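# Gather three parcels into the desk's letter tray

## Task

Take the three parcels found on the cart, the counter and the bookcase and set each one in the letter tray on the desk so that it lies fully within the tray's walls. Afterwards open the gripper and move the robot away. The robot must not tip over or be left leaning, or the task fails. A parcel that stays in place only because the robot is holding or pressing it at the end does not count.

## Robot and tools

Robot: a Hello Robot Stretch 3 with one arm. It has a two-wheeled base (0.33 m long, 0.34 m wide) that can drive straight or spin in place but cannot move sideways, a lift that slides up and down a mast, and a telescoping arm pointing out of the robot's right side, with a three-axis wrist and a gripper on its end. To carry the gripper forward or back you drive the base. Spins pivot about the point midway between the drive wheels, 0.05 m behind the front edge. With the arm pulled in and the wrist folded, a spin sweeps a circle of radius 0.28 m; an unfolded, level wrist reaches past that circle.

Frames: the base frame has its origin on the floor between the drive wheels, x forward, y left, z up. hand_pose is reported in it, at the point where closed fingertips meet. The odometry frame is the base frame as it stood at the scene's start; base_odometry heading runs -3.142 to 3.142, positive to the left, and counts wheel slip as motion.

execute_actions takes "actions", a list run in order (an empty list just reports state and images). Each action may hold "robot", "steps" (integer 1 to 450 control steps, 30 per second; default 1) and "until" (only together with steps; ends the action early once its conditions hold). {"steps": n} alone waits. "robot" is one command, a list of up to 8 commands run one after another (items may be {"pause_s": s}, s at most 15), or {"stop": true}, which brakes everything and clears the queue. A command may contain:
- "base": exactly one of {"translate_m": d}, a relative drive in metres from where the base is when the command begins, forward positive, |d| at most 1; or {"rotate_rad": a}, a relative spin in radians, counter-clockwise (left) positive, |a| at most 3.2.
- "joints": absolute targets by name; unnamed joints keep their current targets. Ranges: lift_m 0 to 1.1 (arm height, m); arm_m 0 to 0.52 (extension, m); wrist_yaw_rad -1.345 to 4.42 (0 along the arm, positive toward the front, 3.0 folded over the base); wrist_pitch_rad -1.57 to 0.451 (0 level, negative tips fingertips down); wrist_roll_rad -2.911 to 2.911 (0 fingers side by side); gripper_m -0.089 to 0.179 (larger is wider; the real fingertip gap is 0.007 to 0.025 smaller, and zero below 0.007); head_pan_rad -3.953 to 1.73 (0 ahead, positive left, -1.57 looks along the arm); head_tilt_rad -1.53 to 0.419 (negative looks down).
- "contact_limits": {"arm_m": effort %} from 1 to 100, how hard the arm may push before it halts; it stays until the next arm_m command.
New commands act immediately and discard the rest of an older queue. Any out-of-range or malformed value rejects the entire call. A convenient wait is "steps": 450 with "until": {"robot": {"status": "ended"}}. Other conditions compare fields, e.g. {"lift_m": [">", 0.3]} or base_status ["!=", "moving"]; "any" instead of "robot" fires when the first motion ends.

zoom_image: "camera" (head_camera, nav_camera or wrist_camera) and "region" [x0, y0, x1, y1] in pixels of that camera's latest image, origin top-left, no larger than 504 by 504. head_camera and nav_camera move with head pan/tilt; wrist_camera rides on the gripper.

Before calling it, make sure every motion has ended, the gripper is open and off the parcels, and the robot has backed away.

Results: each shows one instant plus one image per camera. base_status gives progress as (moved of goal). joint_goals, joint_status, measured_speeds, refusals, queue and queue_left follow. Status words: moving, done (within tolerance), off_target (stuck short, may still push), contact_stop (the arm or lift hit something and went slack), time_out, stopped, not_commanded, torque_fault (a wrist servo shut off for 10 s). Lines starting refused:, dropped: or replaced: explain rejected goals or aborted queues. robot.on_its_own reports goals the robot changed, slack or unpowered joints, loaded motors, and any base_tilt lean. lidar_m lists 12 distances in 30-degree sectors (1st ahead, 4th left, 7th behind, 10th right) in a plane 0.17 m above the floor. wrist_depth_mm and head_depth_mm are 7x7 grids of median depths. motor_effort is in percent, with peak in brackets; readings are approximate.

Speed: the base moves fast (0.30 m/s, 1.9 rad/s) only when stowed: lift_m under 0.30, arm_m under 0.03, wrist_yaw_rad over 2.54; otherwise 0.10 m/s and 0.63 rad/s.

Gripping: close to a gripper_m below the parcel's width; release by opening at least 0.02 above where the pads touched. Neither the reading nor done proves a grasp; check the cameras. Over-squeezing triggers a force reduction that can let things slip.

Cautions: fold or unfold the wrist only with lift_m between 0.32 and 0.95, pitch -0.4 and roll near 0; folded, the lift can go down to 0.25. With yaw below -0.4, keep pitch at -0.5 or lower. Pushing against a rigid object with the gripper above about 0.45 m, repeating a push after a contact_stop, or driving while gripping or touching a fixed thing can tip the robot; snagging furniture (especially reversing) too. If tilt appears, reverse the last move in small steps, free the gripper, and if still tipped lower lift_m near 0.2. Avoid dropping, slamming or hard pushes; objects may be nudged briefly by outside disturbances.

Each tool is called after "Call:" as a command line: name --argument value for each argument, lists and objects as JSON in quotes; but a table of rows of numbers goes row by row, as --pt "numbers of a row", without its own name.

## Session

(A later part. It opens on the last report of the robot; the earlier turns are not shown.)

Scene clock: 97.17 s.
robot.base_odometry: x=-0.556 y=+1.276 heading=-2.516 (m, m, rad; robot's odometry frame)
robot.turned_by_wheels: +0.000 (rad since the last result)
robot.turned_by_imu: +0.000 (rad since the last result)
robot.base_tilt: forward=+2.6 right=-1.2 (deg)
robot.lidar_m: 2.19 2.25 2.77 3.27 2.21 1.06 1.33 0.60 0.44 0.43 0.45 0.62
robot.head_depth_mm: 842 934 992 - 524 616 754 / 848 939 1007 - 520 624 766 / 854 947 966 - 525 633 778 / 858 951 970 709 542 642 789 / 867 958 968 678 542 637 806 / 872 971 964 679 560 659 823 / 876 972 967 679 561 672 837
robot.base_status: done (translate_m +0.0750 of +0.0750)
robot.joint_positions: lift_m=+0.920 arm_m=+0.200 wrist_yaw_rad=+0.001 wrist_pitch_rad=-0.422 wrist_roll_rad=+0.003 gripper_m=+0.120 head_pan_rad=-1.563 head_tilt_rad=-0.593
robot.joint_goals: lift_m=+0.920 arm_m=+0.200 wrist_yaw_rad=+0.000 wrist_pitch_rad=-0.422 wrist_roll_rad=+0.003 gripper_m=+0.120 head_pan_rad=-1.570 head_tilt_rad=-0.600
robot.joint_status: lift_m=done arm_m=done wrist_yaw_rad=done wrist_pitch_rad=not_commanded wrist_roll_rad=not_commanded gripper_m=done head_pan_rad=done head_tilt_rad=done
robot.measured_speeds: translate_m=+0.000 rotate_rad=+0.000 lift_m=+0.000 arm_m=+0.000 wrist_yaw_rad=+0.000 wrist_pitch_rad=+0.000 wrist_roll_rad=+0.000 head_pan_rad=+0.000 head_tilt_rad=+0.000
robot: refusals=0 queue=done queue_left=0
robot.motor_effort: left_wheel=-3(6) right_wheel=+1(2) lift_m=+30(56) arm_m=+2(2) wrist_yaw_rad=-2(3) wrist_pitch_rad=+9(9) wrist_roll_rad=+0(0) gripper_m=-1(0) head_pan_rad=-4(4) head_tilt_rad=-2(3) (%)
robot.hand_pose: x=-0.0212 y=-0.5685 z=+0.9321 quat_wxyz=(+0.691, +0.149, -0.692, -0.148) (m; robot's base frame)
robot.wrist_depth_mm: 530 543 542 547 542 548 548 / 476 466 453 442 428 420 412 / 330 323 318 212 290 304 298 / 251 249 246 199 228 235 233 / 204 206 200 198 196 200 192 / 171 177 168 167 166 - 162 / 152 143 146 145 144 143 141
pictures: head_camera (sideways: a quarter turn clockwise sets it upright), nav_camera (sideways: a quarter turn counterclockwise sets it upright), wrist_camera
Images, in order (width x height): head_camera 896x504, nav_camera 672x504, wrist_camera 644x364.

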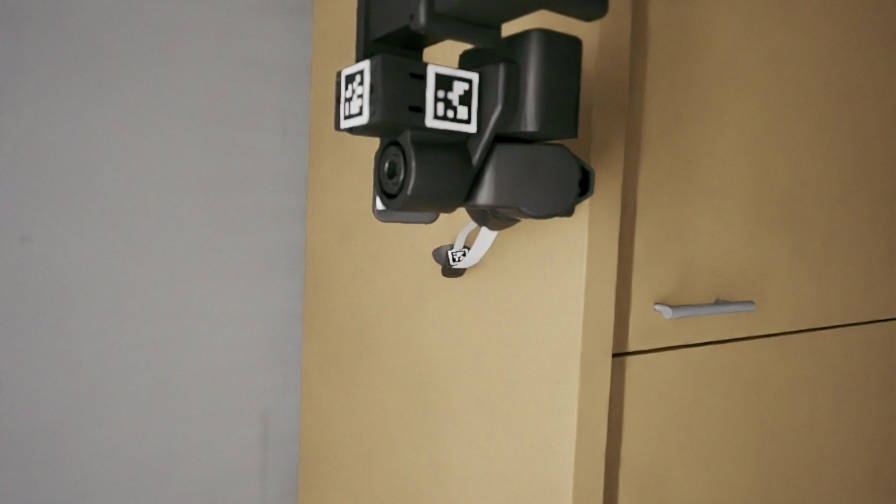

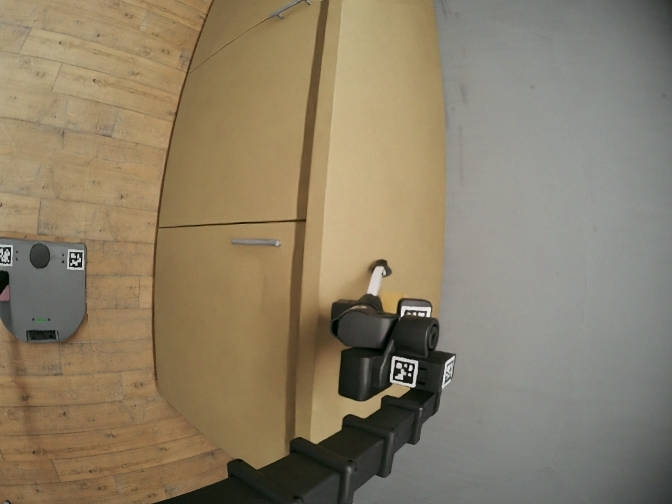

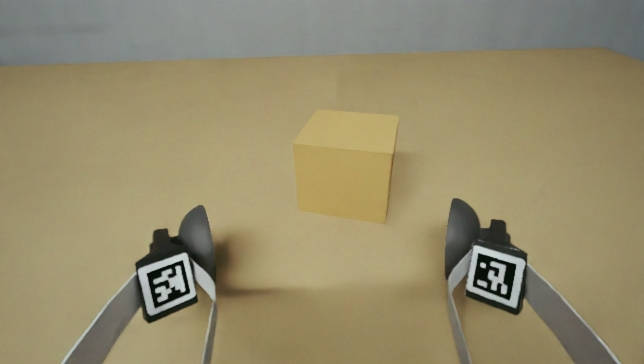

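Call:
execute_actions --actions '[{"robot": [{"joints": {"lift_m": 0.895}}, {"joints": {"arm_m": 0.285}}], "steps": 200, "until": {"robot": {"status": "ended"}}}]'

Scene clock: 106.10 s.
robot.base_odometry: x=-0.556 y=+1.276 heading=-2.516 (m, m, rad; robot's odometry frame)
robot.turned_by_wheels: +0.000 (rad since the last result)
robot.turned_by_imu: +0.000 (rad since the last result)
robot.base_tilt: forward=+2.5 right=-1.2 (deg)
robot.lidar_m: 2.19 2.26 2.78 3.27 2.21 1.06 1.33 0.60 0.44 0.43 0.45 0.62
robot.head_depth_mm: 840 930 971 - 524 617 752 / 848 941 982 - 545 627 766 / 857 943 970 - 531 635 780 / 860 958 974 712 543 644 790 / 867 958 972 681 543 640 808 / 873 971 971 680 561 662 821 / 879 977 969 678 562 672 835
robot.base_status: done (translate_m +0.0750 of +0.0750)
robot.joint_positions: lift_m=+0.905 arm_m=+0.200 wrist_yaw_rad=+0.001 wrist_pitch_rad=-0.379 wrist_roll_rad=+0.003 gripper_m=+0.120 head_pan_rad=-1.563 head_tilt_rad=-0.593
robot.joint_goals: lift_m=+0.905 arm_m=+0.200 wrist_yaw_rad=+0.000 wrist_pitch_rad=-0.379 wrist_roll_rad=+0.003 gripper_m=+0.120 head_pan_rad=-1.570 head_tilt_rad=-0.600
robot.joint_status: lift_m=contact_stop arm_m=done wrist_yaw_rad=done wrist_pitch_rad=not_commanded wrist_roll_rad=not_commanded gripper_m=done head_pan_rad=done head_tilt_rad=done
robot.measured_speeds: translate_m=+0.000 rotate_rad=+0.000 lift_m=-0.006 arm_m=+0.000 wrist_yaw_rad=+0.000 wrist_pitch_rad=+0.096 wrist_roll_rad=+0.000 head_pan_rad=+0.000 head_tilt_rad=+0.000
robot: refusals=0 queue=dropped queue_left=0
robot.on_its_own: lift_m is slack since a contact_stop, until your next command for it (your +0.895 is given up)
robot.motor_effort: left_wheel=-4(3) right_wheel=+0(1) lift_m=+39(39) arm_m=+3(2) wrist_yaw_rad=-1(1) wrist_pitch_rad=-19(22) wrist_roll_rad=+0(0) gripper_m=-2(2) head_pan_rad=-4(4) head_tilt_rad=-2(3) (%)
robot.hand_pose: x=-0.0213 y=-0.5738 z=+0.9264 quat_wxyz=(+0.694, +0.133, -0.695, -0.133) (m; robot's base frame)
robot.wrist_depth_mm: 534 530 532 544 540 543 546 / 540 515 503 476 468 458 445 / 344 336 327 211 298 311 303 / 254 251 246 194 227 236 232 / 201 206 197 194 193 197 187 / 166 171 163 162 161 - 157 / 146 139 140 139 138 136 135
pictures: head_camera (sideways: a quarter turn clockwise sets it upright), nav_camera (sideways: a quarter turn counterclockwise sets it upright), wrist_camera
dropped: robot: command 0 of its queue: lift_m: contact_stop
Images, in order (width x height): head_camera 896x504, nav_camera 672x504, wrist_camera 644x364.

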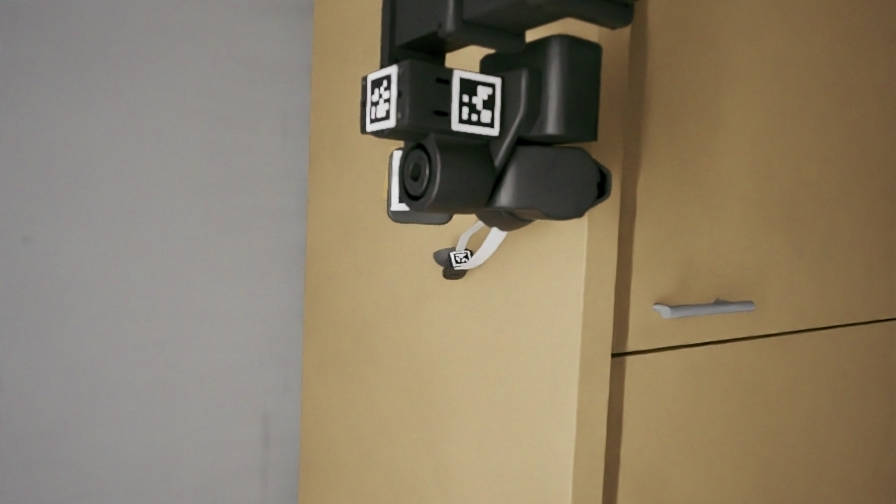

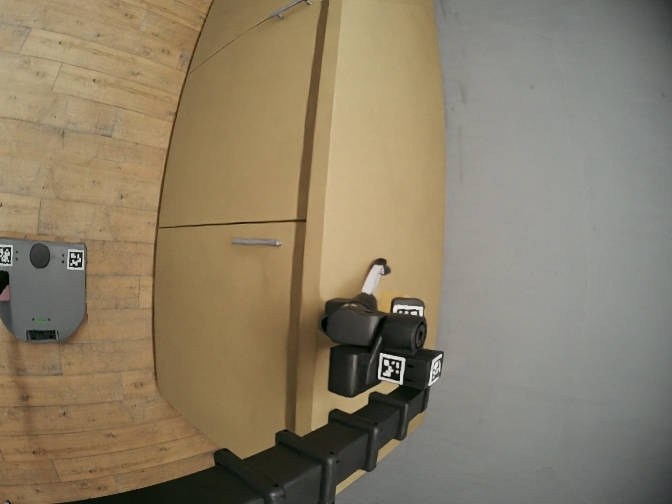

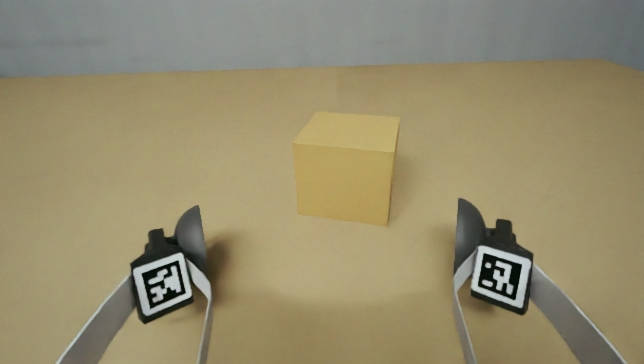

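Call:
execute_actions --actions '[{"robot": {"joints": {"lift_m": 0.93, "wrist_pitch_rad": -0.42}}, "steps": 60, "until": {"robot": {"status": "ended"}}}]'

Scene clock: 110.03 s.
robot.base_odometry: x=-0.556 y=+1.276 heading=-2.516 (m, m, rad; robot's odometry frame)
robot.turned_by_wheels: +0.000 (rad since the last result)
robot.turned_by_imu: +0.000 (rad since the last result)
robot.base_tilt: forward=+2.4 right=-1.2 (deg)
robot.lidar_m: 2.20 2.26 2.77 3.24 2.21 1.06 1.33 0.60 0.44 0.43 0.45 0.61
robot.head_depth_mm: 841 933 992 - 524 615 753 / 849 936 1010 - 523 624 766 / 854 947 988 - 526 632 778 / 861 953 965 696 542 642 789 / 866 958 967 680 541 636 806 / 874 971 968 678 561 659 819 / 878 978 963 676 560 671 839
robot.base_status: done (translate_m +0.0750 of +0.0750)
robot.joint_positions: lift_m=+0.930 arm_m=+0.200 wrist_yaw_rad=+0.001 wrist_pitch_rad=-0.434 wrist_roll_rad=+0.003 gripper_m=+0.120 head_pan_rad=-1.563 head_tilt_rad=-0.593
robot.joint_goals: lift_m=+0.930 arm_m=+0.200 wrist_yaw_rad=+0.000 wrist_pitch_rad=-0.420 wrist_roll_rad=+0.003 gripper_m=+0.120 head_pan_rad=-1.570 head_tilt_rad=-0.600
robot.joint_status: lift_m=done arm_m=done wrist_yaw_rad=done wrist_pitch_rad=done wrist_roll_rad=not_commanded gripper_m=done head_pan_rad=done head_tilt_rad=done
robot.measured_speeds: translate_m=+0.000 rotate_rad=+0.000 lift_m=+0.000 arm_m=+0.000 wrist_yaw_rad=+0.000 wrist_pitch_rad=+0.000 wrist_roll_rad=+0.000 head_pan_rad=+0.000 head_tilt_rad=+0.000
robot: refusals=0 queue=done queue_left=0
robot.motor_effort: left_wheel=-2(3) right_wheel=+0(2) lift_m=+55(58) arm_m=+3(2) wrist_yaw_rad=-2(1) wrist_pitch_rad=+8(18) wrist_roll_rad=+0(0) gripper_m=-1(1) head_pan_rad=-4(4) head_tilt_rad=-2(2) (%)
robot.hand_pose: x=-0.0213 y=-0.5670 z=+0.9386 quat_wxyz=(+0.690, +0.153, -0.691, -0.153) (m; robot's base frame)
robot.wrist_depth_mm: 538 538 537 549 542 551 552 / 485 474 460 449 439 427 418 / 341 331 328 225 317 314 308 / 263 258 256 200 238 246 243 / 212 214 209 207 205 208 200 / 179 184 176 175 174 - 171 / 160 150 153 152 150 150 148
pictures: head_camera (sideways: a quarter turn clockwise sets it upright), nav_camera (sideways: a quarter turn counterclockwise sets it upright), wrist_camera
Images, in order (width x height): head_camera 896x504, nav_camera 672x504, wrist_camera 644x364.

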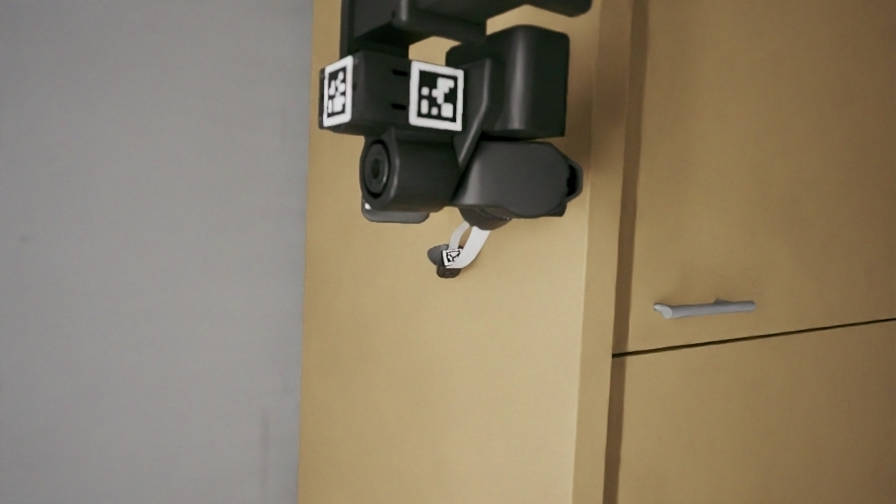

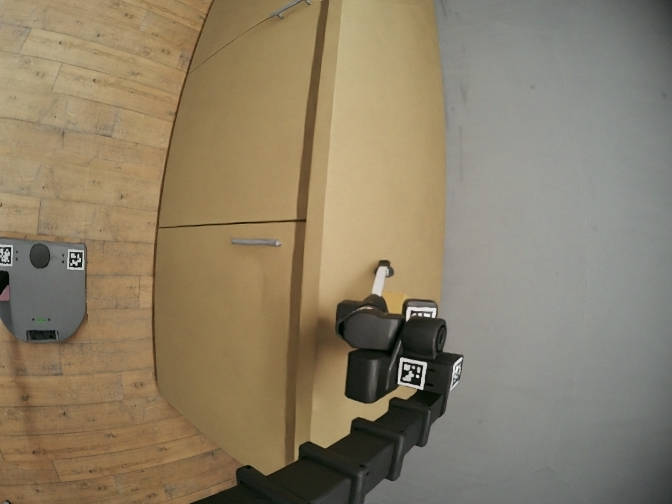

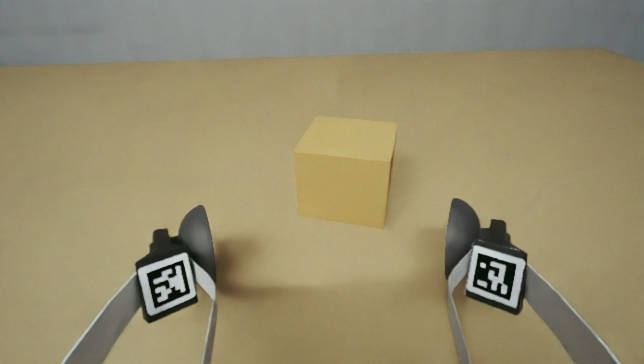

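Call:
execute_actions --actions '[{"robot": {"joints": {"arm_m": 0.29}}, "steps": 90, "until": {"robot": {"status": "ended"}}}]'

Scene clock: 115.00 s.
robot.base_odometry: x=-0.556 y=+1.276 heading=-2.516 (m, m, rad; robot's odometry frame)
robot.turned_by_wheels: +0.000 (rad since the last result)
robot.turned_by_imu: +0.000 (rad since the last result)
robot.base_tilt: forward=+2.5 right=-1.3 (deg)
robot.lidar_m: 2.19 2.26 2.77 3.27 2.21 1.06 1.33 0.60 0.44 0.43 0.45 0.62
robot.head_depth_mm: 845 935 990 654 525 615 751 / 848 940 - 615 542 625 767 / 856 943 1019 604 543 634 777 / 861 953 967 652 542 643 793 / 865 960 967 679 542 637 806 / 874 965 965 679 560 662 821 / 877 973 969 678 559 670 837
robot.base_status: done (translate_m +0.0750 of +0.0750)
robot.joint_positions: lift_m=+0.930 arm_m=+0.290 wrist_yaw_rad=+0.001 wrist_pitch_rad=-0.435 wrist_roll_rad=+0.003 gripper_m=+0.120 head_pan_rad=-1.563 head_tilt_rad=-0.593
robot.joint_goals: lift_m=+0.930 arm_m=+0.290 wrist_yaw_rad=+0.000 wrist_pitch_rad=-0.420 wrist_roll_rad=+0.003 gripper_m=+0.120 head_pan_rad=-1.570 head_tilt_rad=-0.600
robot.joint_status: lift_m=done arm_m=done wrist_yaw_rad=done wrist_pitch_rad=done wrist_roll_rad=not_commanded gripper_m=done head_pan_rad=done head_tilt_rad=done
robot.measured_speeds: translate_m=+0.000 rotate_rad=+0.000 lift_m=+0.000 arm_m=+0.000 wrist_yaw_rad=+0.000 wrist_pitch_rad=+0.000 wrist_roll_rad=+0.000 head_pan_rad=+0.000 head_tilt_rad=+0.000
robot: refusals=0 queue=done queue_left=0
robot.motor_effort: left_wheel=-2(2) right_wheel=+0(0) lift_m=+56(56) arm_m=+3(1) wrist_yaw_rad=-1(1) wrist_pitch_rad=+8(8) wrist_roll_rad=+0(0) gripper_m=+0(0) head_pan_rad=-5(4) head_tilt_rad=-2(2) (%)
robot.hand_pose: x=-0.0213 y=-0.6568 z=+0.9385 quat_wxyz=(+0.690, +0.153, -0.691, -0.153) (m; robot's base frame)
robot.wrist_depth_mm: 457 459 460 463 460 466 465 / 479 482 459 446 435 426 419 / 340 330 327 323 315 310 307 / 261 257 255 251 248 245 242 / 212 214 208 141 135 207 200 / 179 183 176 120 114 - 170 / 159 150 153 137 124 149 147
pictures: head_camera (sideways: a quarter turn clockwise sets it upright), nav_camera (sideways: a quarter turn counterclockwise sets it upright), wrist_camera
Images, in order (width x height): head_camera 896x504, nav_camera 672x504, wrist_camera 644x364.

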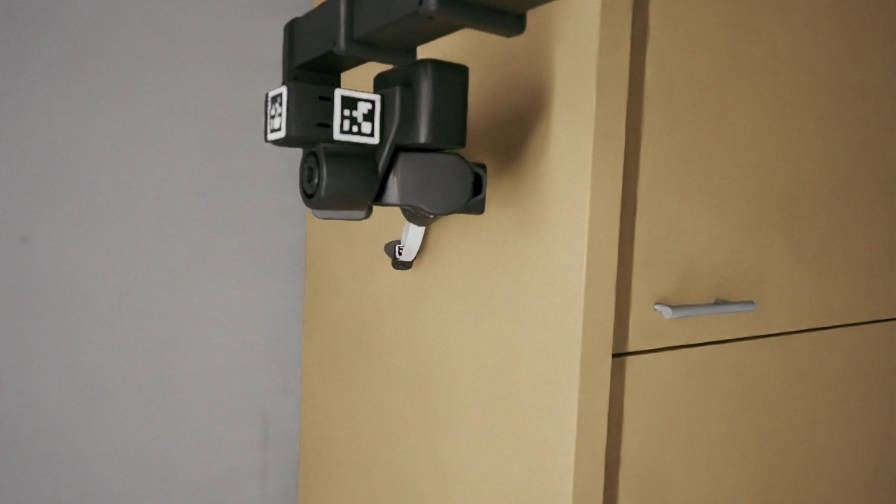

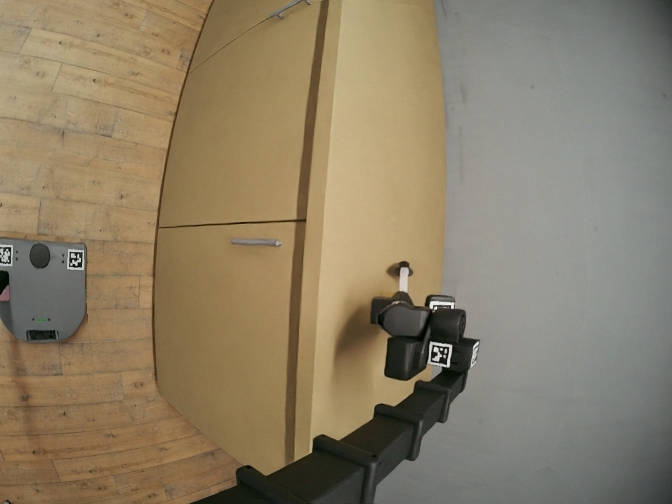

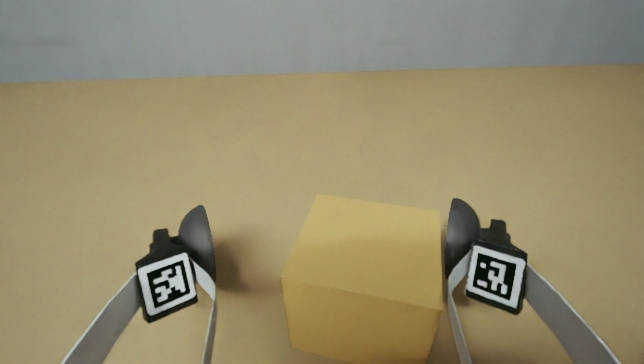

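Call:
execute_actions --actions '[{"robot": {"joints": {"gripper_m": 0.02}}, "steps": 60, "until": {"robot": {"status": "ended"}}}]'

Scene clock: 118.90 s.
robot.base_odometry: x=-0.556 y=+1.276 heading=-2.516 (m, m, rad; robot's odometry frame)
robot.turned_by_wheels: +0.000 (rad since the last result)
robot.turned_by_imu: +0.000 (rad since the last result)
robot.base_tilt: forward=+2.6 right=-1.1 (deg)
robot.lidar_m: 2.19 2.25 2.77 3.27 2.21 1.06 1.33 0.60 0.44 0.43 0.45 0.61
robot.head_depth_mm: 842 931 995 652 525 617 754 / 849 941 - 615 543 623 764 / 855 945 1022 602 542 632 779 / 858 956 970 681 542 641 792 / 867 961 967 680 541 637 805 / 873 968 963 679 559 661 819 / 879 978 965 678 559 670 837
robot.base_status: done (translate_m +0.0750 of +0.0750)
robot.joint_positions: lift_m=+0.930 arm_m=+0.290 wrist_yaw_rad=+0.001 wrist_pitch_rad=-0.435 wrist_roll_rad=+0.003 gripper_m=+0.021 head_pan_rad=-1.563 head_tilt_rad=-0.593
robot.joint_goals: lift_m=+0.930 arm_m=+0.290 wrist_yaw_rad=+0.000 wrist_pitch_rad=-0.420 wrist_roll_rad=+0.003 gripper_m=+0.020 head_pan_rad=-1.570 head_tilt_rad=-0.600
robot.joint_status: lift_m=done arm_m=done wrist_yaw_rad=done wrist_pitch_rad=done wrist_roll_rad=not_commanded gripper_m=done head_pan_rad=done head_tilt_rad=done
robot.measured_speeds: translate_m=+0.000 rotate_rad=+0.000 lift_m=+0.000 arm_m=+0.000 wrist_yaw_rad=+0.000 wrist_pitch_rad=+0.000 wrist_roll_rad=+0.000 head_pan_rad=+0.000 head_tilt_rad=+0.000
robot: refusals=0 queue=done queue_left=0
robot.motor_effort: left_wheel=-2(2) right_wheel=+1(0) lift_m=+56(55) arm_m=+2(2) wrist_yaw_rad=-2(2) wrist_pitch_rad=+8(8) wrist_roll_rad=+0(0) gripper_m=-30(100) head_pan_rad=-4(4) head_tilt_rad=-3(2) (%)
robot.hand_pose: x=-0.0213 y=-0.6568 z=+0.9384 quat_wxyz=(+0.690, +0.153, -0.691, -0.153) (m; robot's base frame)
robot.wrist_depth_mm: 456 458 461 456 465 468 463 / 479 481 456 445 436 427 416 / 338 332 325 323 317 310 305 / 261 259 255 250 247 246 241 / 212 211 215 136 137 203 199 / 178 179 123 118 118 172 169 / 154 154 149 130 143 149 148
pictures: head_camera (sideways: a quarter turn clockwise sets it upright), nav_camera (sideways: a quarter turn counterclockwise sets it upright), wrist_camera
Images, in order (width x height): head_camera 896x504, nav_camera 672x504, wrist_camera 644x364.

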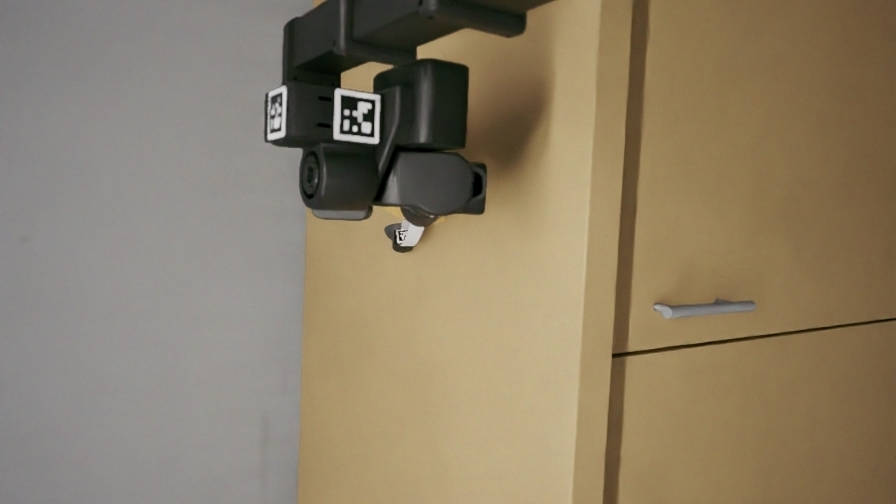

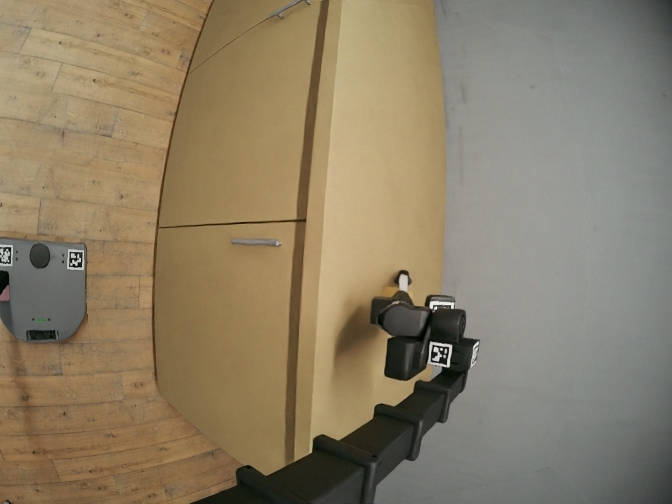

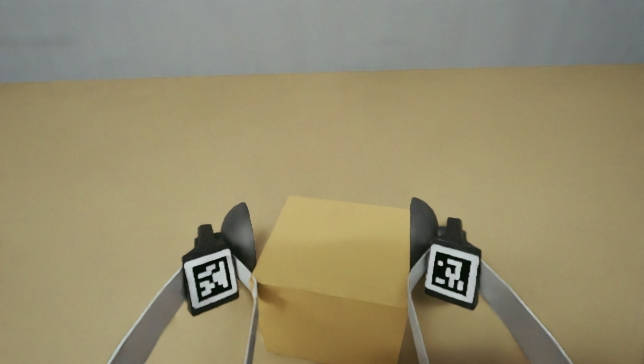

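Call:
execute_actions --actions '[{"robot": [{"joints": {"lift_m": 0.95}}, {"joints": {"arm_m": 0.0}}], "steps": 200, "until": {"robot": {"status": "ended"}}}]'

Scene clock: 137.47 s.
robot.base_odometry: x=-0.556 y=+1.276 heading=-2.516 (m, m, rad; robot's odometry frame)
robot.turned_by_wheels: +0.000 (rad since the last result)
robot.turned_by_imu: +0.000 (rad since the last result)
robot.base_tilt: forward=+2.5 right=-1.2 (deg)
robot.lidar_m: 2.19 2.26 2.77 3.26 2.21 1.06 1.33 0.60 0.44 0.43 0.45 0.61
robot.head_depth_mm: 841 935 971 682 562 - - / 848 943 972 682 561 - - / 854 945 969 680 - - - / 859 960 969 678 562 644 792 / 869 959 973 678 542 637 805 / 871 971 967 679 560 660 819 / 879 979 965 678 558 671 835
robot.base_status: done (translate_m +0.0750 of +0.0750)
robot.joint_positions: lift_m=+0.950 arm_m=+0.001 wrist_yaw_rad=+0.001 wrist_pitch_rad=-0.440 wrist_roll_rad=+0.003 gripper_m=+0.021 head_pan_rad=-1.563 head_tilt_rad=-0.593
robot.joint_goals: lift_m=+0.950 arm_m=+0.000 wrist_yaw_rad=+0.000 wrist_pitch_rad=-0.420 wrist_roll_rad=+0.003 gripper_m=+0.020 head_pan_rad=-1.570 head_tilt_rad=-0.600
robot.joint_status: lift_m=done arm_m=done wrist_yaw_rad=done wrist_pitch_rad=done wrist_roll_rad=not_commanded gripper_m=done head_pan_rad=done head_tilt_rad=done
robot.measured_speeds: translate_m=+0.000 rotate_rad=+0.000 lift_m=+0.000 arm_m=+0.000 wrist_yaw_rad=+0.000 wrist_pitch_rad=+0.000 wrist_roll_rad=+0.000 head_pan_rad=+0.000 head_tilt_rad=+0.000
robot: refusals=0 queue=done queue_left=0
robot.motor_effort: left_wheel=-2(2) right_wheel=+0(0) lift_m=+56(57) arm_m=-3(3) wrist_yaw_rad=-1(1) wrist_pitch_rad=+11(10) wrist_roll_rad=+0(0) gripper_m=-21(24) head_pan_rad=-5(4) head_tilt_rad=-2(2) (%)
robot.hand_pose: x=-0.0213 y=-0.3676 z=+0.9575 quat_wxyz=(+0.689, +0.154, -0.691, -0.154) (m; robot's base frame)
robot.wrist_depth_mm: 711 715 709 706 707 704 731 / 547 525 515 505 491 482 474 / 384 375 368 366 356 349 345 / 293 292 288 285 280 276 274 / 241 239 244 136 137 235 234 / 284 287 123 118 118 291 294 / 337 336 326 130 318 342 344
pictures: head_camera (sideways: a quarter turn clockwise sets it upright), nav_camera (sideways: a quarter turn counterclockwise sets it upright), wrist_camera
Images, in order (width x height): head_camera 896x504, nav_camera 672x504, wrist_camera 644x364.

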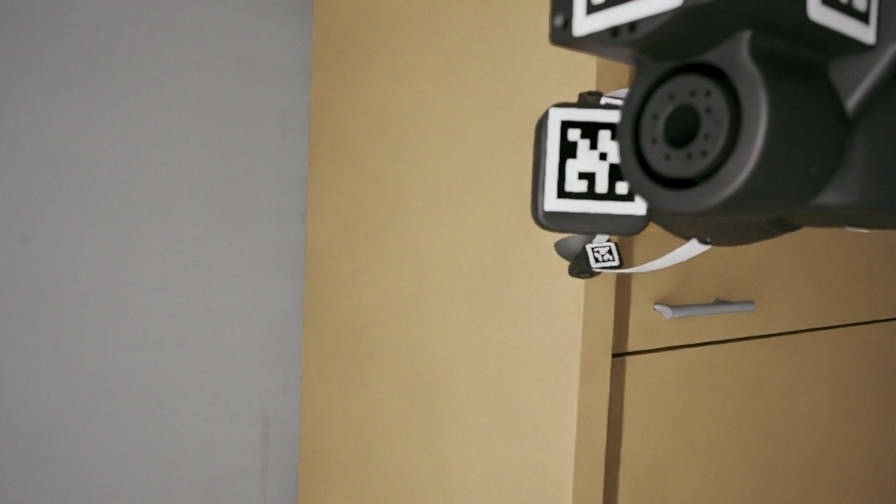

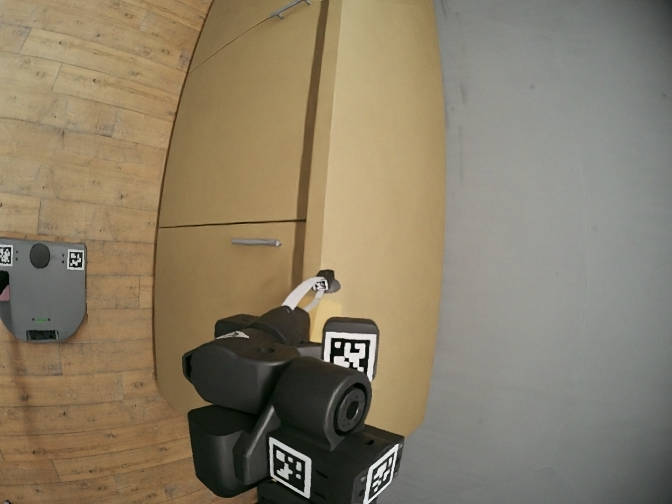

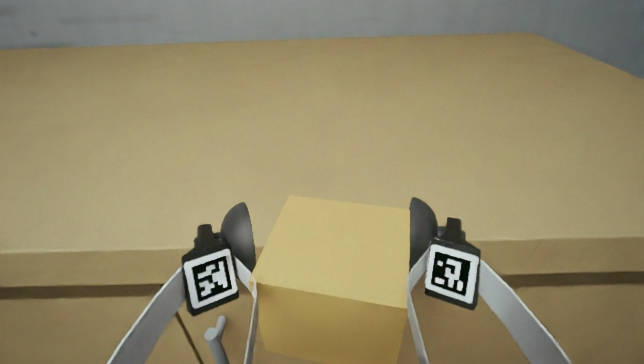

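Call:
execute_actions --actions '[{"robot": [{"joints": {"wrist_yaw_rad": 3.0, "lift_m": 0.94, "wrist_pitch_rad": -0.4}}, {"joints": {"lift_m": 0.25, "head_pan_rad": 0.0, "head_tilt_rad": -0.3}, "base": {"rotate_rad": 1.596}}], "steps": 400, "until": {"robot": {"status": "ended"}}}]'

Scene clock: 153.33 s.
robot.base_odometry: x=-0.556 y=+1.276 heading=-0.920 (m, m, rad; robot's odometry frame)
robot.turned_by_wheels: +1.596 (rad since the last result)
robot.turned_by_imu: +1.580 (rad since the last result)
robot.base_tilt: forward=+2.5 right=-1.1 (deg)
robot.lidar_m: 3.26 2.14 1.06 1.57 0.58 0.44 0.43 0.45 0.64 2.19 2.26 3.24
robot.head_depth_mm: 3195 3424 3622 3751 2689 1922 1505 / 3234 3468 3561 3828 2658 1932 1494 / 3271 3454 3623 3873 2668 1932 1495 / 3330 3522 3662 3921 2641 1910 1492 / 3349 3534 3711 3843 2675 1907 1485 / 3404 3613 3808 3888 2639 1901 1479 / 3368 3583 3751 3680 2622 1899 1474
robot.base_status: done (rotate_rad +1.5959 of +1.5960)
robot.joint_positions: lift_m=+0.250 arm_m=+0.001 wrist_yaw_rad=+2.998 wrist_pitch_rad=-0.423 wrist_roll_rad=+0.003 gripper_m=+0.021 head_pan_rad=-0.007 head_tilt_rad=-0.310
robot.joint_goals: lift_m=+0.250 arm_m=+0.000 wrist_yaw_rad=+3.000 wrist_pitch_rad=-0.400 wrist_roll_rad=+0.003 gripper_m=+0.020 head_pan_rad=+0.000 head_tilt_rad=-0.300
robot.joint_status: lift_m=done arm_m=done wrist_yaw_rad=done wrist_pitch_rad=done wrist_roll_rad=not_commanded gripper_m=done head_pan_rad=done head_tilt_rad=done
robot.measured_speeds: translate_m=+0.000 rotate_rad=+0.000 lift_m=+0.000 arm_m=+0.000 wrist_yaw_rad=+0.000 wrist_pitch_rad=+0.000 wrist_roll_rad=+0.000 head_pan_rad=+0.000 head_tilt_rad=+0.000
robot: refusals=0 queue=done queue_left=0
robot.motor_effort: left_wheel=-2(7) right_wheel=+1(2) lift_m=+30(55) arm_m=-3(2) wrist_yaw_rad=+2(2) wrist_pitch_rad=+12(14) wrist_roll_rad=+0(0) gripper_m=-22(21) head_pan_rad=+5(56) head_tilt_rad=+4(18) (%)
robot.hand_pose: x=+0.0108 y=+0.0755 z=+0.2619 quat_wxyz=(+0.198, +0.701, +0.098, +0.678) (m; robot's base frame)
robot.wrist_depth_mm: - - - - - - - / - - - - - - - / 907 - 864 840 828 836 817 / 674 665 674 651 647 649 637 / 555 557 542 136 137 531 521 / 465 494 - 118 118 442 444 / - - - 130 374 389 383
pictures: head_camera (sideways: a quarter turn clockwise sets it upright), nav_camera (sideways: a quarter turn counterclockwise sets it upright), wrist_camera
Images, in order (width x height): head_camera 896x504, nav_camera 672x504, wrist_camera 644x364.

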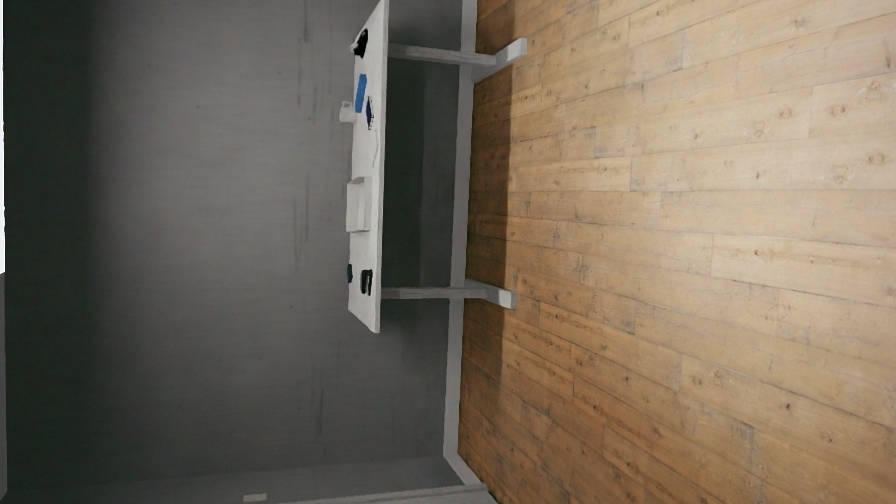

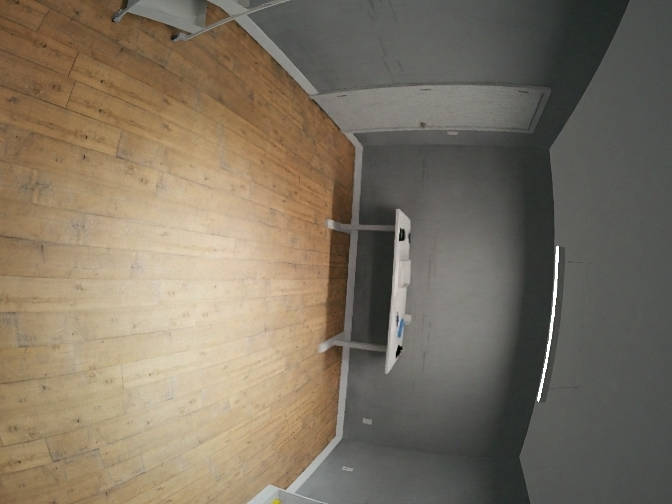

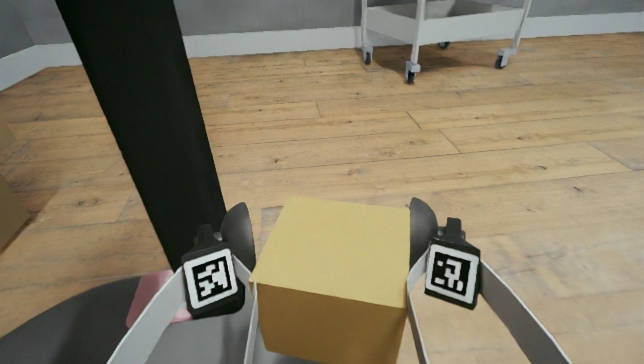

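Call:
execute_actions --actions '[{"robot": [{"base": {"rotate_rad": -0.1}}, {"base": {"translate_m": 1.0}}, {"base": {"translate_m": 1.0}}], "steps": 400, "until": {"robot": {"status": "ended"}}}]'

Scene clock: 173.27 s.
robot.base_odometry: x=+0.490 y=-0.428 heading=-1.020 (m, m, rad; robot's odometry frame)
robot.turned_by_wheels: -0.100 (rad since the last result)
robot.turned_by_imu: -0.091 (rad since the last result)
robot.base_tilt: forward=+2.5 right=-1.2 (deg)
robot.lidar_m: 1.72 1.36 1.75 1.68 1.72 1.68 2.42 2.48 1.91 1.78 2.13 1.42
robot.head_depth_mm: 1489 1577 1677 1736 1196 1885 1492 / 1488 1568 1668 1729 1189 1925 1497 / 1495 1566 1665 1749 1187 1933 1497 / 1474 1569 1672 1743 1185 1909 1499 / 1490 1574 1662 1742 1148 1910 1503 / 1495 1573 1668 1744 1129 1914 1496 / 1481 1570 1658 1746 1165 1895 1480
robot.base_status: done (translate_m +1.0000 of +1.0000)
robot.joint_positions: lift_m=+0.250 arm_m=+0.001 wrist_yaw_rad=+2.999 wrist_pitch_rad=-0.423 wrist_roll_rad=+0.003 gripper_m=+0.021 head_pan_rad=-0.007 head_tilt_rad=-0.309
robot.joint_goals: lift_m=+0.250 arm_m=+0.000 wrist_yaw_rad=+3.000 wrist_pitch_rad=-0.400 wrist_roll_rad=+0.003 gripper_m=+0.020 head_pan_rad=+0.000 head_tilt_rad=-0.300
robot.joint_status: lift_m=done arm_m=done wrist_yaw_rad=done wrist_pitch_rad=done wrist_roll_rad=not_commanded gripper_m=done head_pan_rad=done head_tilt_rad=done
robot.measured_speeds: translate_m=+0.000 rotate_rad=+0.000 lift_m=+0.000 arm_m=+0.000 wrist_yaw_rad=+0.000 wrist_pitch_rad=+0.000 wrist_roll_rad=+0.000 head_pan_rad=+0.000 head_tilt_rad=+0.000
robot: refusals=0 queue=done queue_left=0
robot.motor_effort: left_wheel=+0(15) right_wheel=-1(5) lift_m=+30(31) arm_m=-3(2) wrist_yaw_rad=+1(1) wrist_pitch_rad=+12(13) wrist_roll_rad=+0(0) gripper_m=-22(22) head_pan_rad=+5(4) head_tilt_rad=+2(4) (%)
robot.hand_pose: x=+0.0107 y=+0.0755 z=+0.2619 quat_wxyz=(+0.198, +0.701, +0.099, +0.678) (m; robot's base frame)
robot.wrist_depth_mm: - - - - - - - / - - - - - - - / 898 - 865 847 847 824 811 / 683 679 655 667 648 645 636 / 556 552 540 135 137 524 529 / 464 493 - 118 118 445 445 / - - - 130 372 386 384
pictures: head_camera (sideways: a quarter turn clockwise sets it upright), nav_camera (sideways: a quarter turn counterclockwise sets it upright), wrist_camera
Images, in order (width x height): head_camera 896x504, nav_camera 672x504, wrist_camera 644x364.

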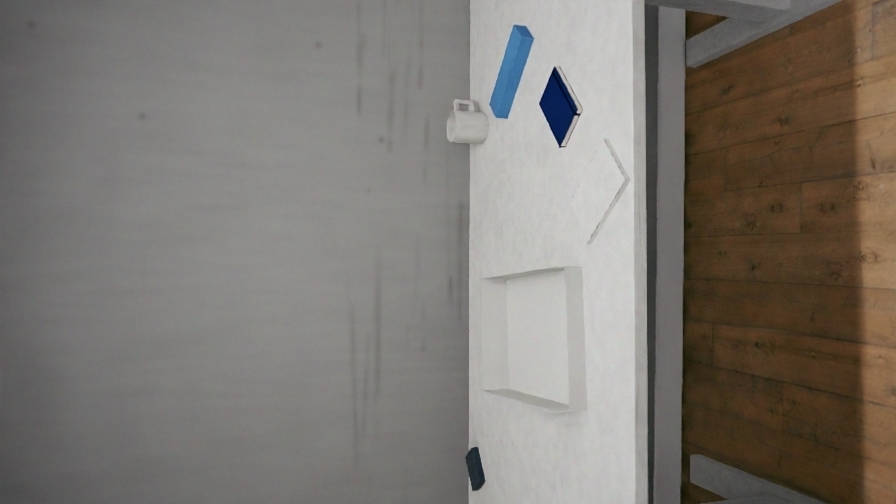

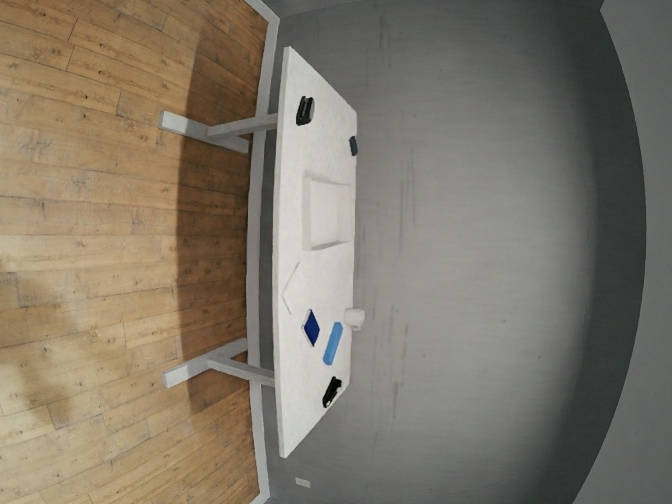

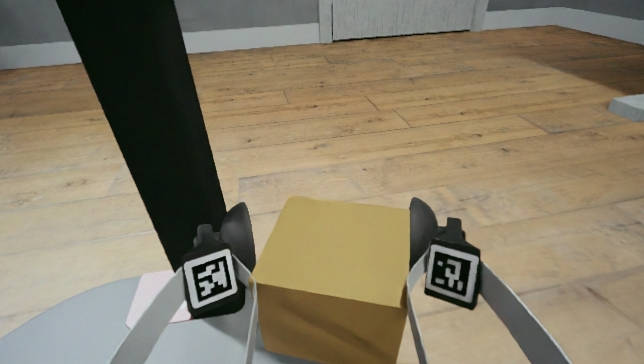

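Call:
execute_actions --actions '[{"robot": [{"base": {"translate_m": 0.48}}, {"base": {"rotate_rad": 1.69}, "joints": {"head_pan_rad": -1.57, "head_tilt_rad": -0.7}}], "steps": 300, "until": {"robot": {"status": "ended"}}}]'

Scene clock: 192.97 s.
robot.base_odometry: x=+0.741 y=-0.838 heading=+0.670 (m, m, rad; robot's odometry frame)
robot.turned_by_wheels: +1.690 (rad since the last result)
robot.turned_by_imu: +1.664 (rad since the last result)
robot.base_tilt: forward=+2.5 right=-1.2 (deg)
robot.lidar_m: 1.68 1.80 2.05 2.90 2.73 1.80 2.05 1.66 1.00 1.25 0.96 1.72
robot.head_depth_mm: 1018 1144 1120 888 703 1335 1171 / 1029 1161 1168 887 702 1363 1171 / 1043 1172 1173 888 713 1369 1175 / 1058 1192 1176 883 714 1367 1171 / 1077 1206 1177 885 735 1369 1170 / 1087 1232 1172 880 736 1375 1173 / 1109 1241 1176 889 736 1355 1177
robot.base_status: done (rotate_rad +1.6899 of +1.6900)
robot.joint_positions: lift_m=+0.250 arm_m=+0.001 wrist_yaw_rad=+2.999 wrist_pitch_rad=-0.423 wrist_roll_rad=+0.003 gripper_m=+0.021 head_pan_rad=-1.563 head_tilt_rad=-0.691
robot.joint_goals: lift_m=+0.250 arm_m=+0.000 wrist_yaw_rad=+3.000 wrist_pitch_rad=-0.400 wrist_roll_rad=+0.003 gripper_m=+0.020 head_pan_rad=-1.570 head_tilt_rad=-0.700
robot.joint_status: lift_m=done arm_m=done wrist_yaw_rad=done wrist_pitch_rad=done wrist_roll_rad=not_commanded gripper_m=done head_pan_rad=done head_tilt_rad=done
robot.measured_speeds: translate_m=+0.000 rotate_rad=+0.000 lift_m=+0.000 arm_m=+0.000 wrist_yaw_rad=+0.000 wrist_pitch_rad=+0.000 wrist_roll_rad=+0.000 head_pan_rad=+0.000 head_tilt_rad=+0.000
robot: refusals=0 queue=done queue_left=0
robot.motor_effort: left_wheel=-2(13) right_wheel=+0(6) lift_m=+30(30) arm_m=-3(3) wrist_yaw_rad=+1(1) wrist_pitch_rad=+12(12) wrist_roll_rad=+0(0) gripper_m=-22(22) head_pan_rad=-5(55) head_tilt_rad=-4(20) (%)
robot.hand_pose: x=+0.0106 y=+0.0755 z=+0.2619 quat_wxyz=(+0.198, +0.701, +0.099, +0.678) (m; robot's base frame)
robot.wrist_depth_mm: - - - - - - - / - - - - - - - / 916 - 862 846 840 841 797 / 684 670 667 657 651 637 640 / 556 552 547 135 137 528 524 / 470 491 - 118 118 445 440 / - - - 130 374 389 386
pictures: head_camera (sideways: a quarter turn clockwise sets it upright), nav_camera (sideways: a quarter turn counterclockwise sets it upright), wrist_camera
Images, in order (width x height): head_camera 896x504, nav_camera 672x504, wrist_camera 644x364.

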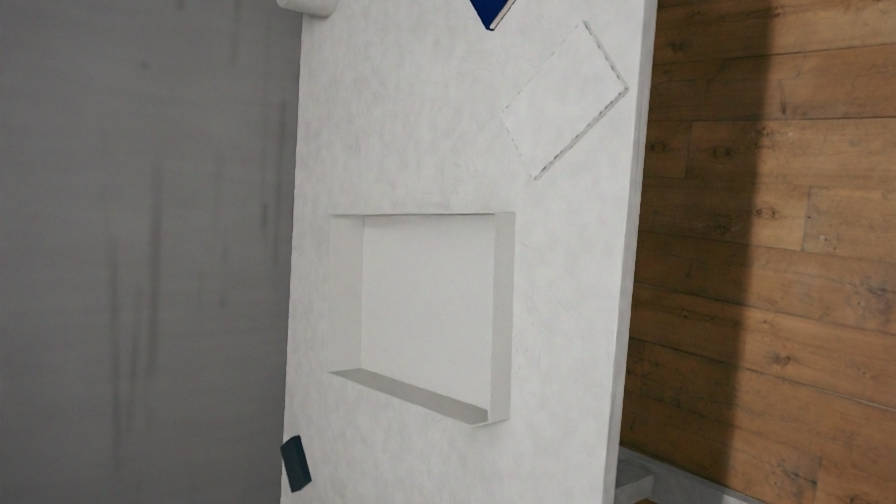

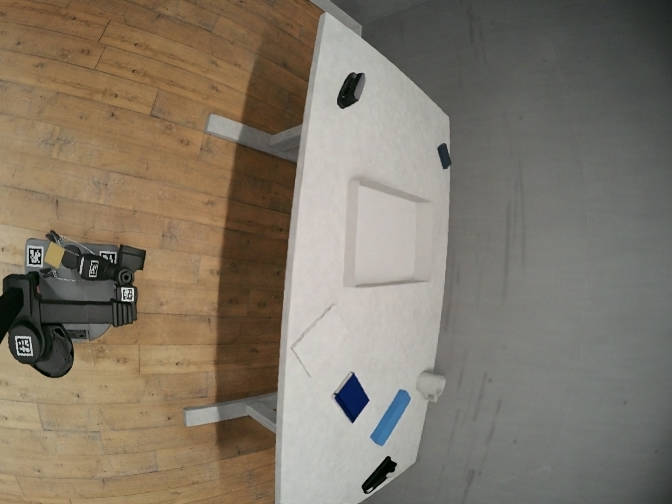

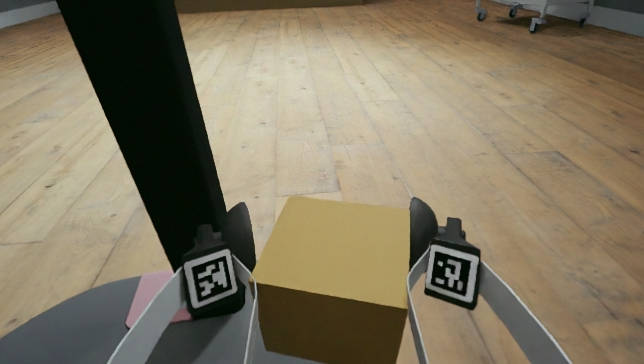

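Call:
execute_actions --actions '[{"robot": [{"base": {"translate_m": 0.1}, "joints": {"lift_m": 0.86}}, {"joints": {"wrist_yaw_rad": 0.0}}, {"joints": {"arm_m": 0.33}}], "steps": 400, "until": {"robot": {"status": "ended"}}}]'

Scene clock: 216.03 s.
robot.base_odometry: x=+0.819 y=-0.775 heading=+0.670 (m, m, rad; robot's odometry frame)
robot.turned_by_wheels: +0.000 (rad since the last result)
robot.turned_by_imu: +0.001 (rad since the last result)
robot.base_tilt: forward=+2.6 right=-1.1 (deg)
robot.lidar_m: 1.57 1.70 1.99 2.89 2.87 1.90 2.15 1.07 1.06 1.25 0.91 1.62
robot.head_depth_mm: 1023 1151 1229 - 696 1304 1173 / 1036 1164 - 834 715 1372 1178 / 1051 1183 1283 831 714 1373 1169 / 1060 1201 1169 882 715 1368 1169 / 1080 1213 1179 881 736 1368 1170 / 1087 1236 1174 888 735 1369 1173 / 1107 1250 1173 891 737 1334 1174
robot.base_status: done (translate_m +0.1000 of +0.1000)
robot.joint_positions: lift_m=+0.860 arm_m=+0.330 wrist_yaw_rad=+0.001 wrist_pitch_rad=-0.423 wrist_roll_rad=+0.003 gripper_m=+0.021 head_pan_rad=-1.563 head_tilt_rad=-0.691
robot.joint_goals: lift_m=+0.860 arm_m=+0.330 wrist_yaw_rad=+0.000 wrist_pitch_rad=-0.400 wrist_roll_rad=+0.003 gripper_m=+0.020 head_pan_rad=-1.570 head_tilt_rad=-0.700
robot.joint_status: lift_m=done arm_m=done wrist_yaw_rad=done wrist_pitch_rad=done wrist_roll_rad=not_commanded gripper_m=done head_pan_rad=done head_tilt_rad=done
robot.measured_speeds: translate_m=+0.000 rotate_rad=+0.000 lift_m=+0.000 arm_m=+0.000 wrist_yaw_rad=+0.000 wrist_pitch_rad=+0.000 wrist_roll_rad=+0.000 head_pan_rad=+0.000 head_tilt_rad=+0.000
robot: refusals=0 queue=done queue_left=0
robot.motor_effort: left_wheel=-3(11) right_wheel=+1(4) lift_m=+56(59) arm_m=+3(3) wrist_yaw_rad=-1(2) wrist_pitch_rad=+13(12) wrist_roll_rad=+0(0) gripper_m=-22(22) head_pan_rad=-4(4) head_tilt_rad=-4(2) (%)
robot.hand_pose: x=-0.0213 y=-0.6984 z=+0.8712 quat_wxyz=(+0.691, +0.149, -0.692, -0.148) (m; robot's base frame)
robot.wrist_depth_mm: 645 630 630 613 617 599 593 / 694 701 680 672 670 662 624 / 635 610 605 599 593 585 532 / 485 458 426 430 441 457 447 / 396 371 393 136 137 370 366 / 330 296 123 118 118 317 310 / 278 264 271 130 217 273 270
pictures: head_camera (sideways: a quarter turn clockwise sets it upright), nav_camera (sideways: a quarter turn counterclockwise sets it upright), wrist_camera
Images, in order (width x height): head_camera 896x504, nav_camera 672x504, wrist_camera 644x364.

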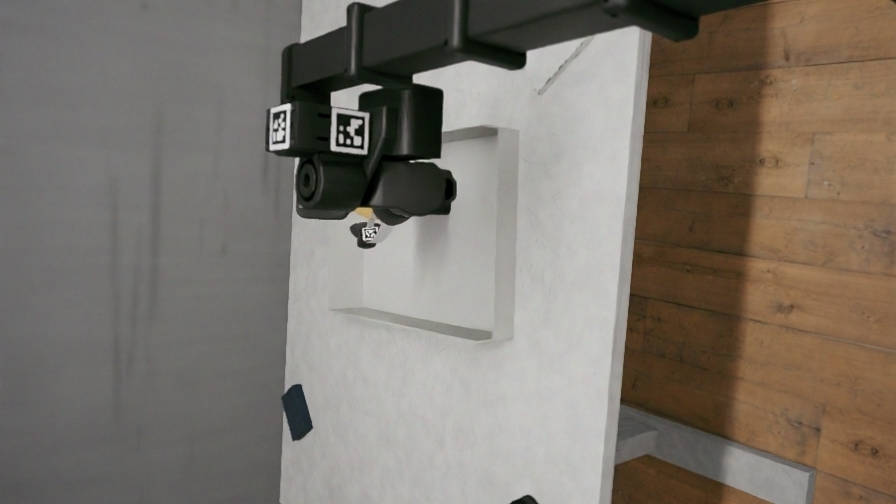

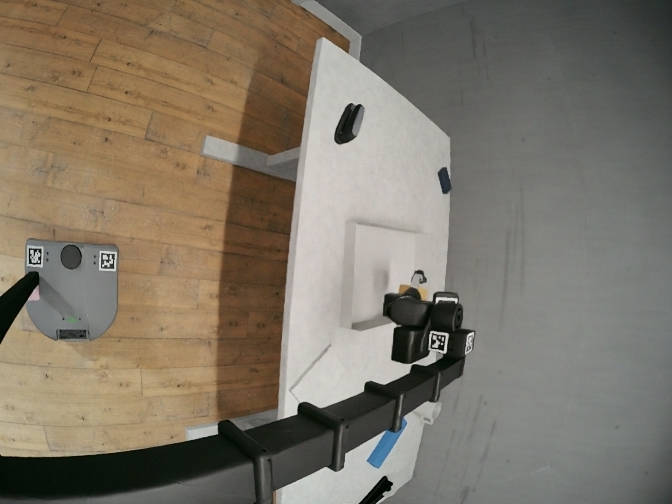

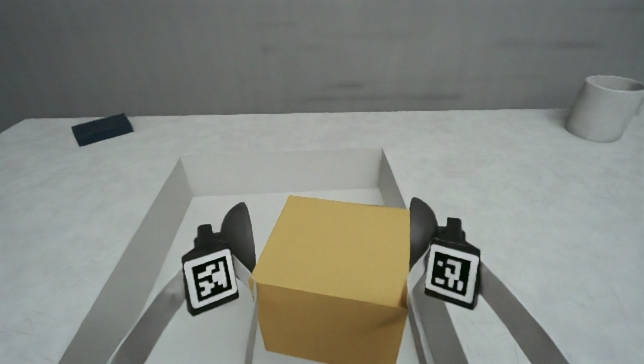

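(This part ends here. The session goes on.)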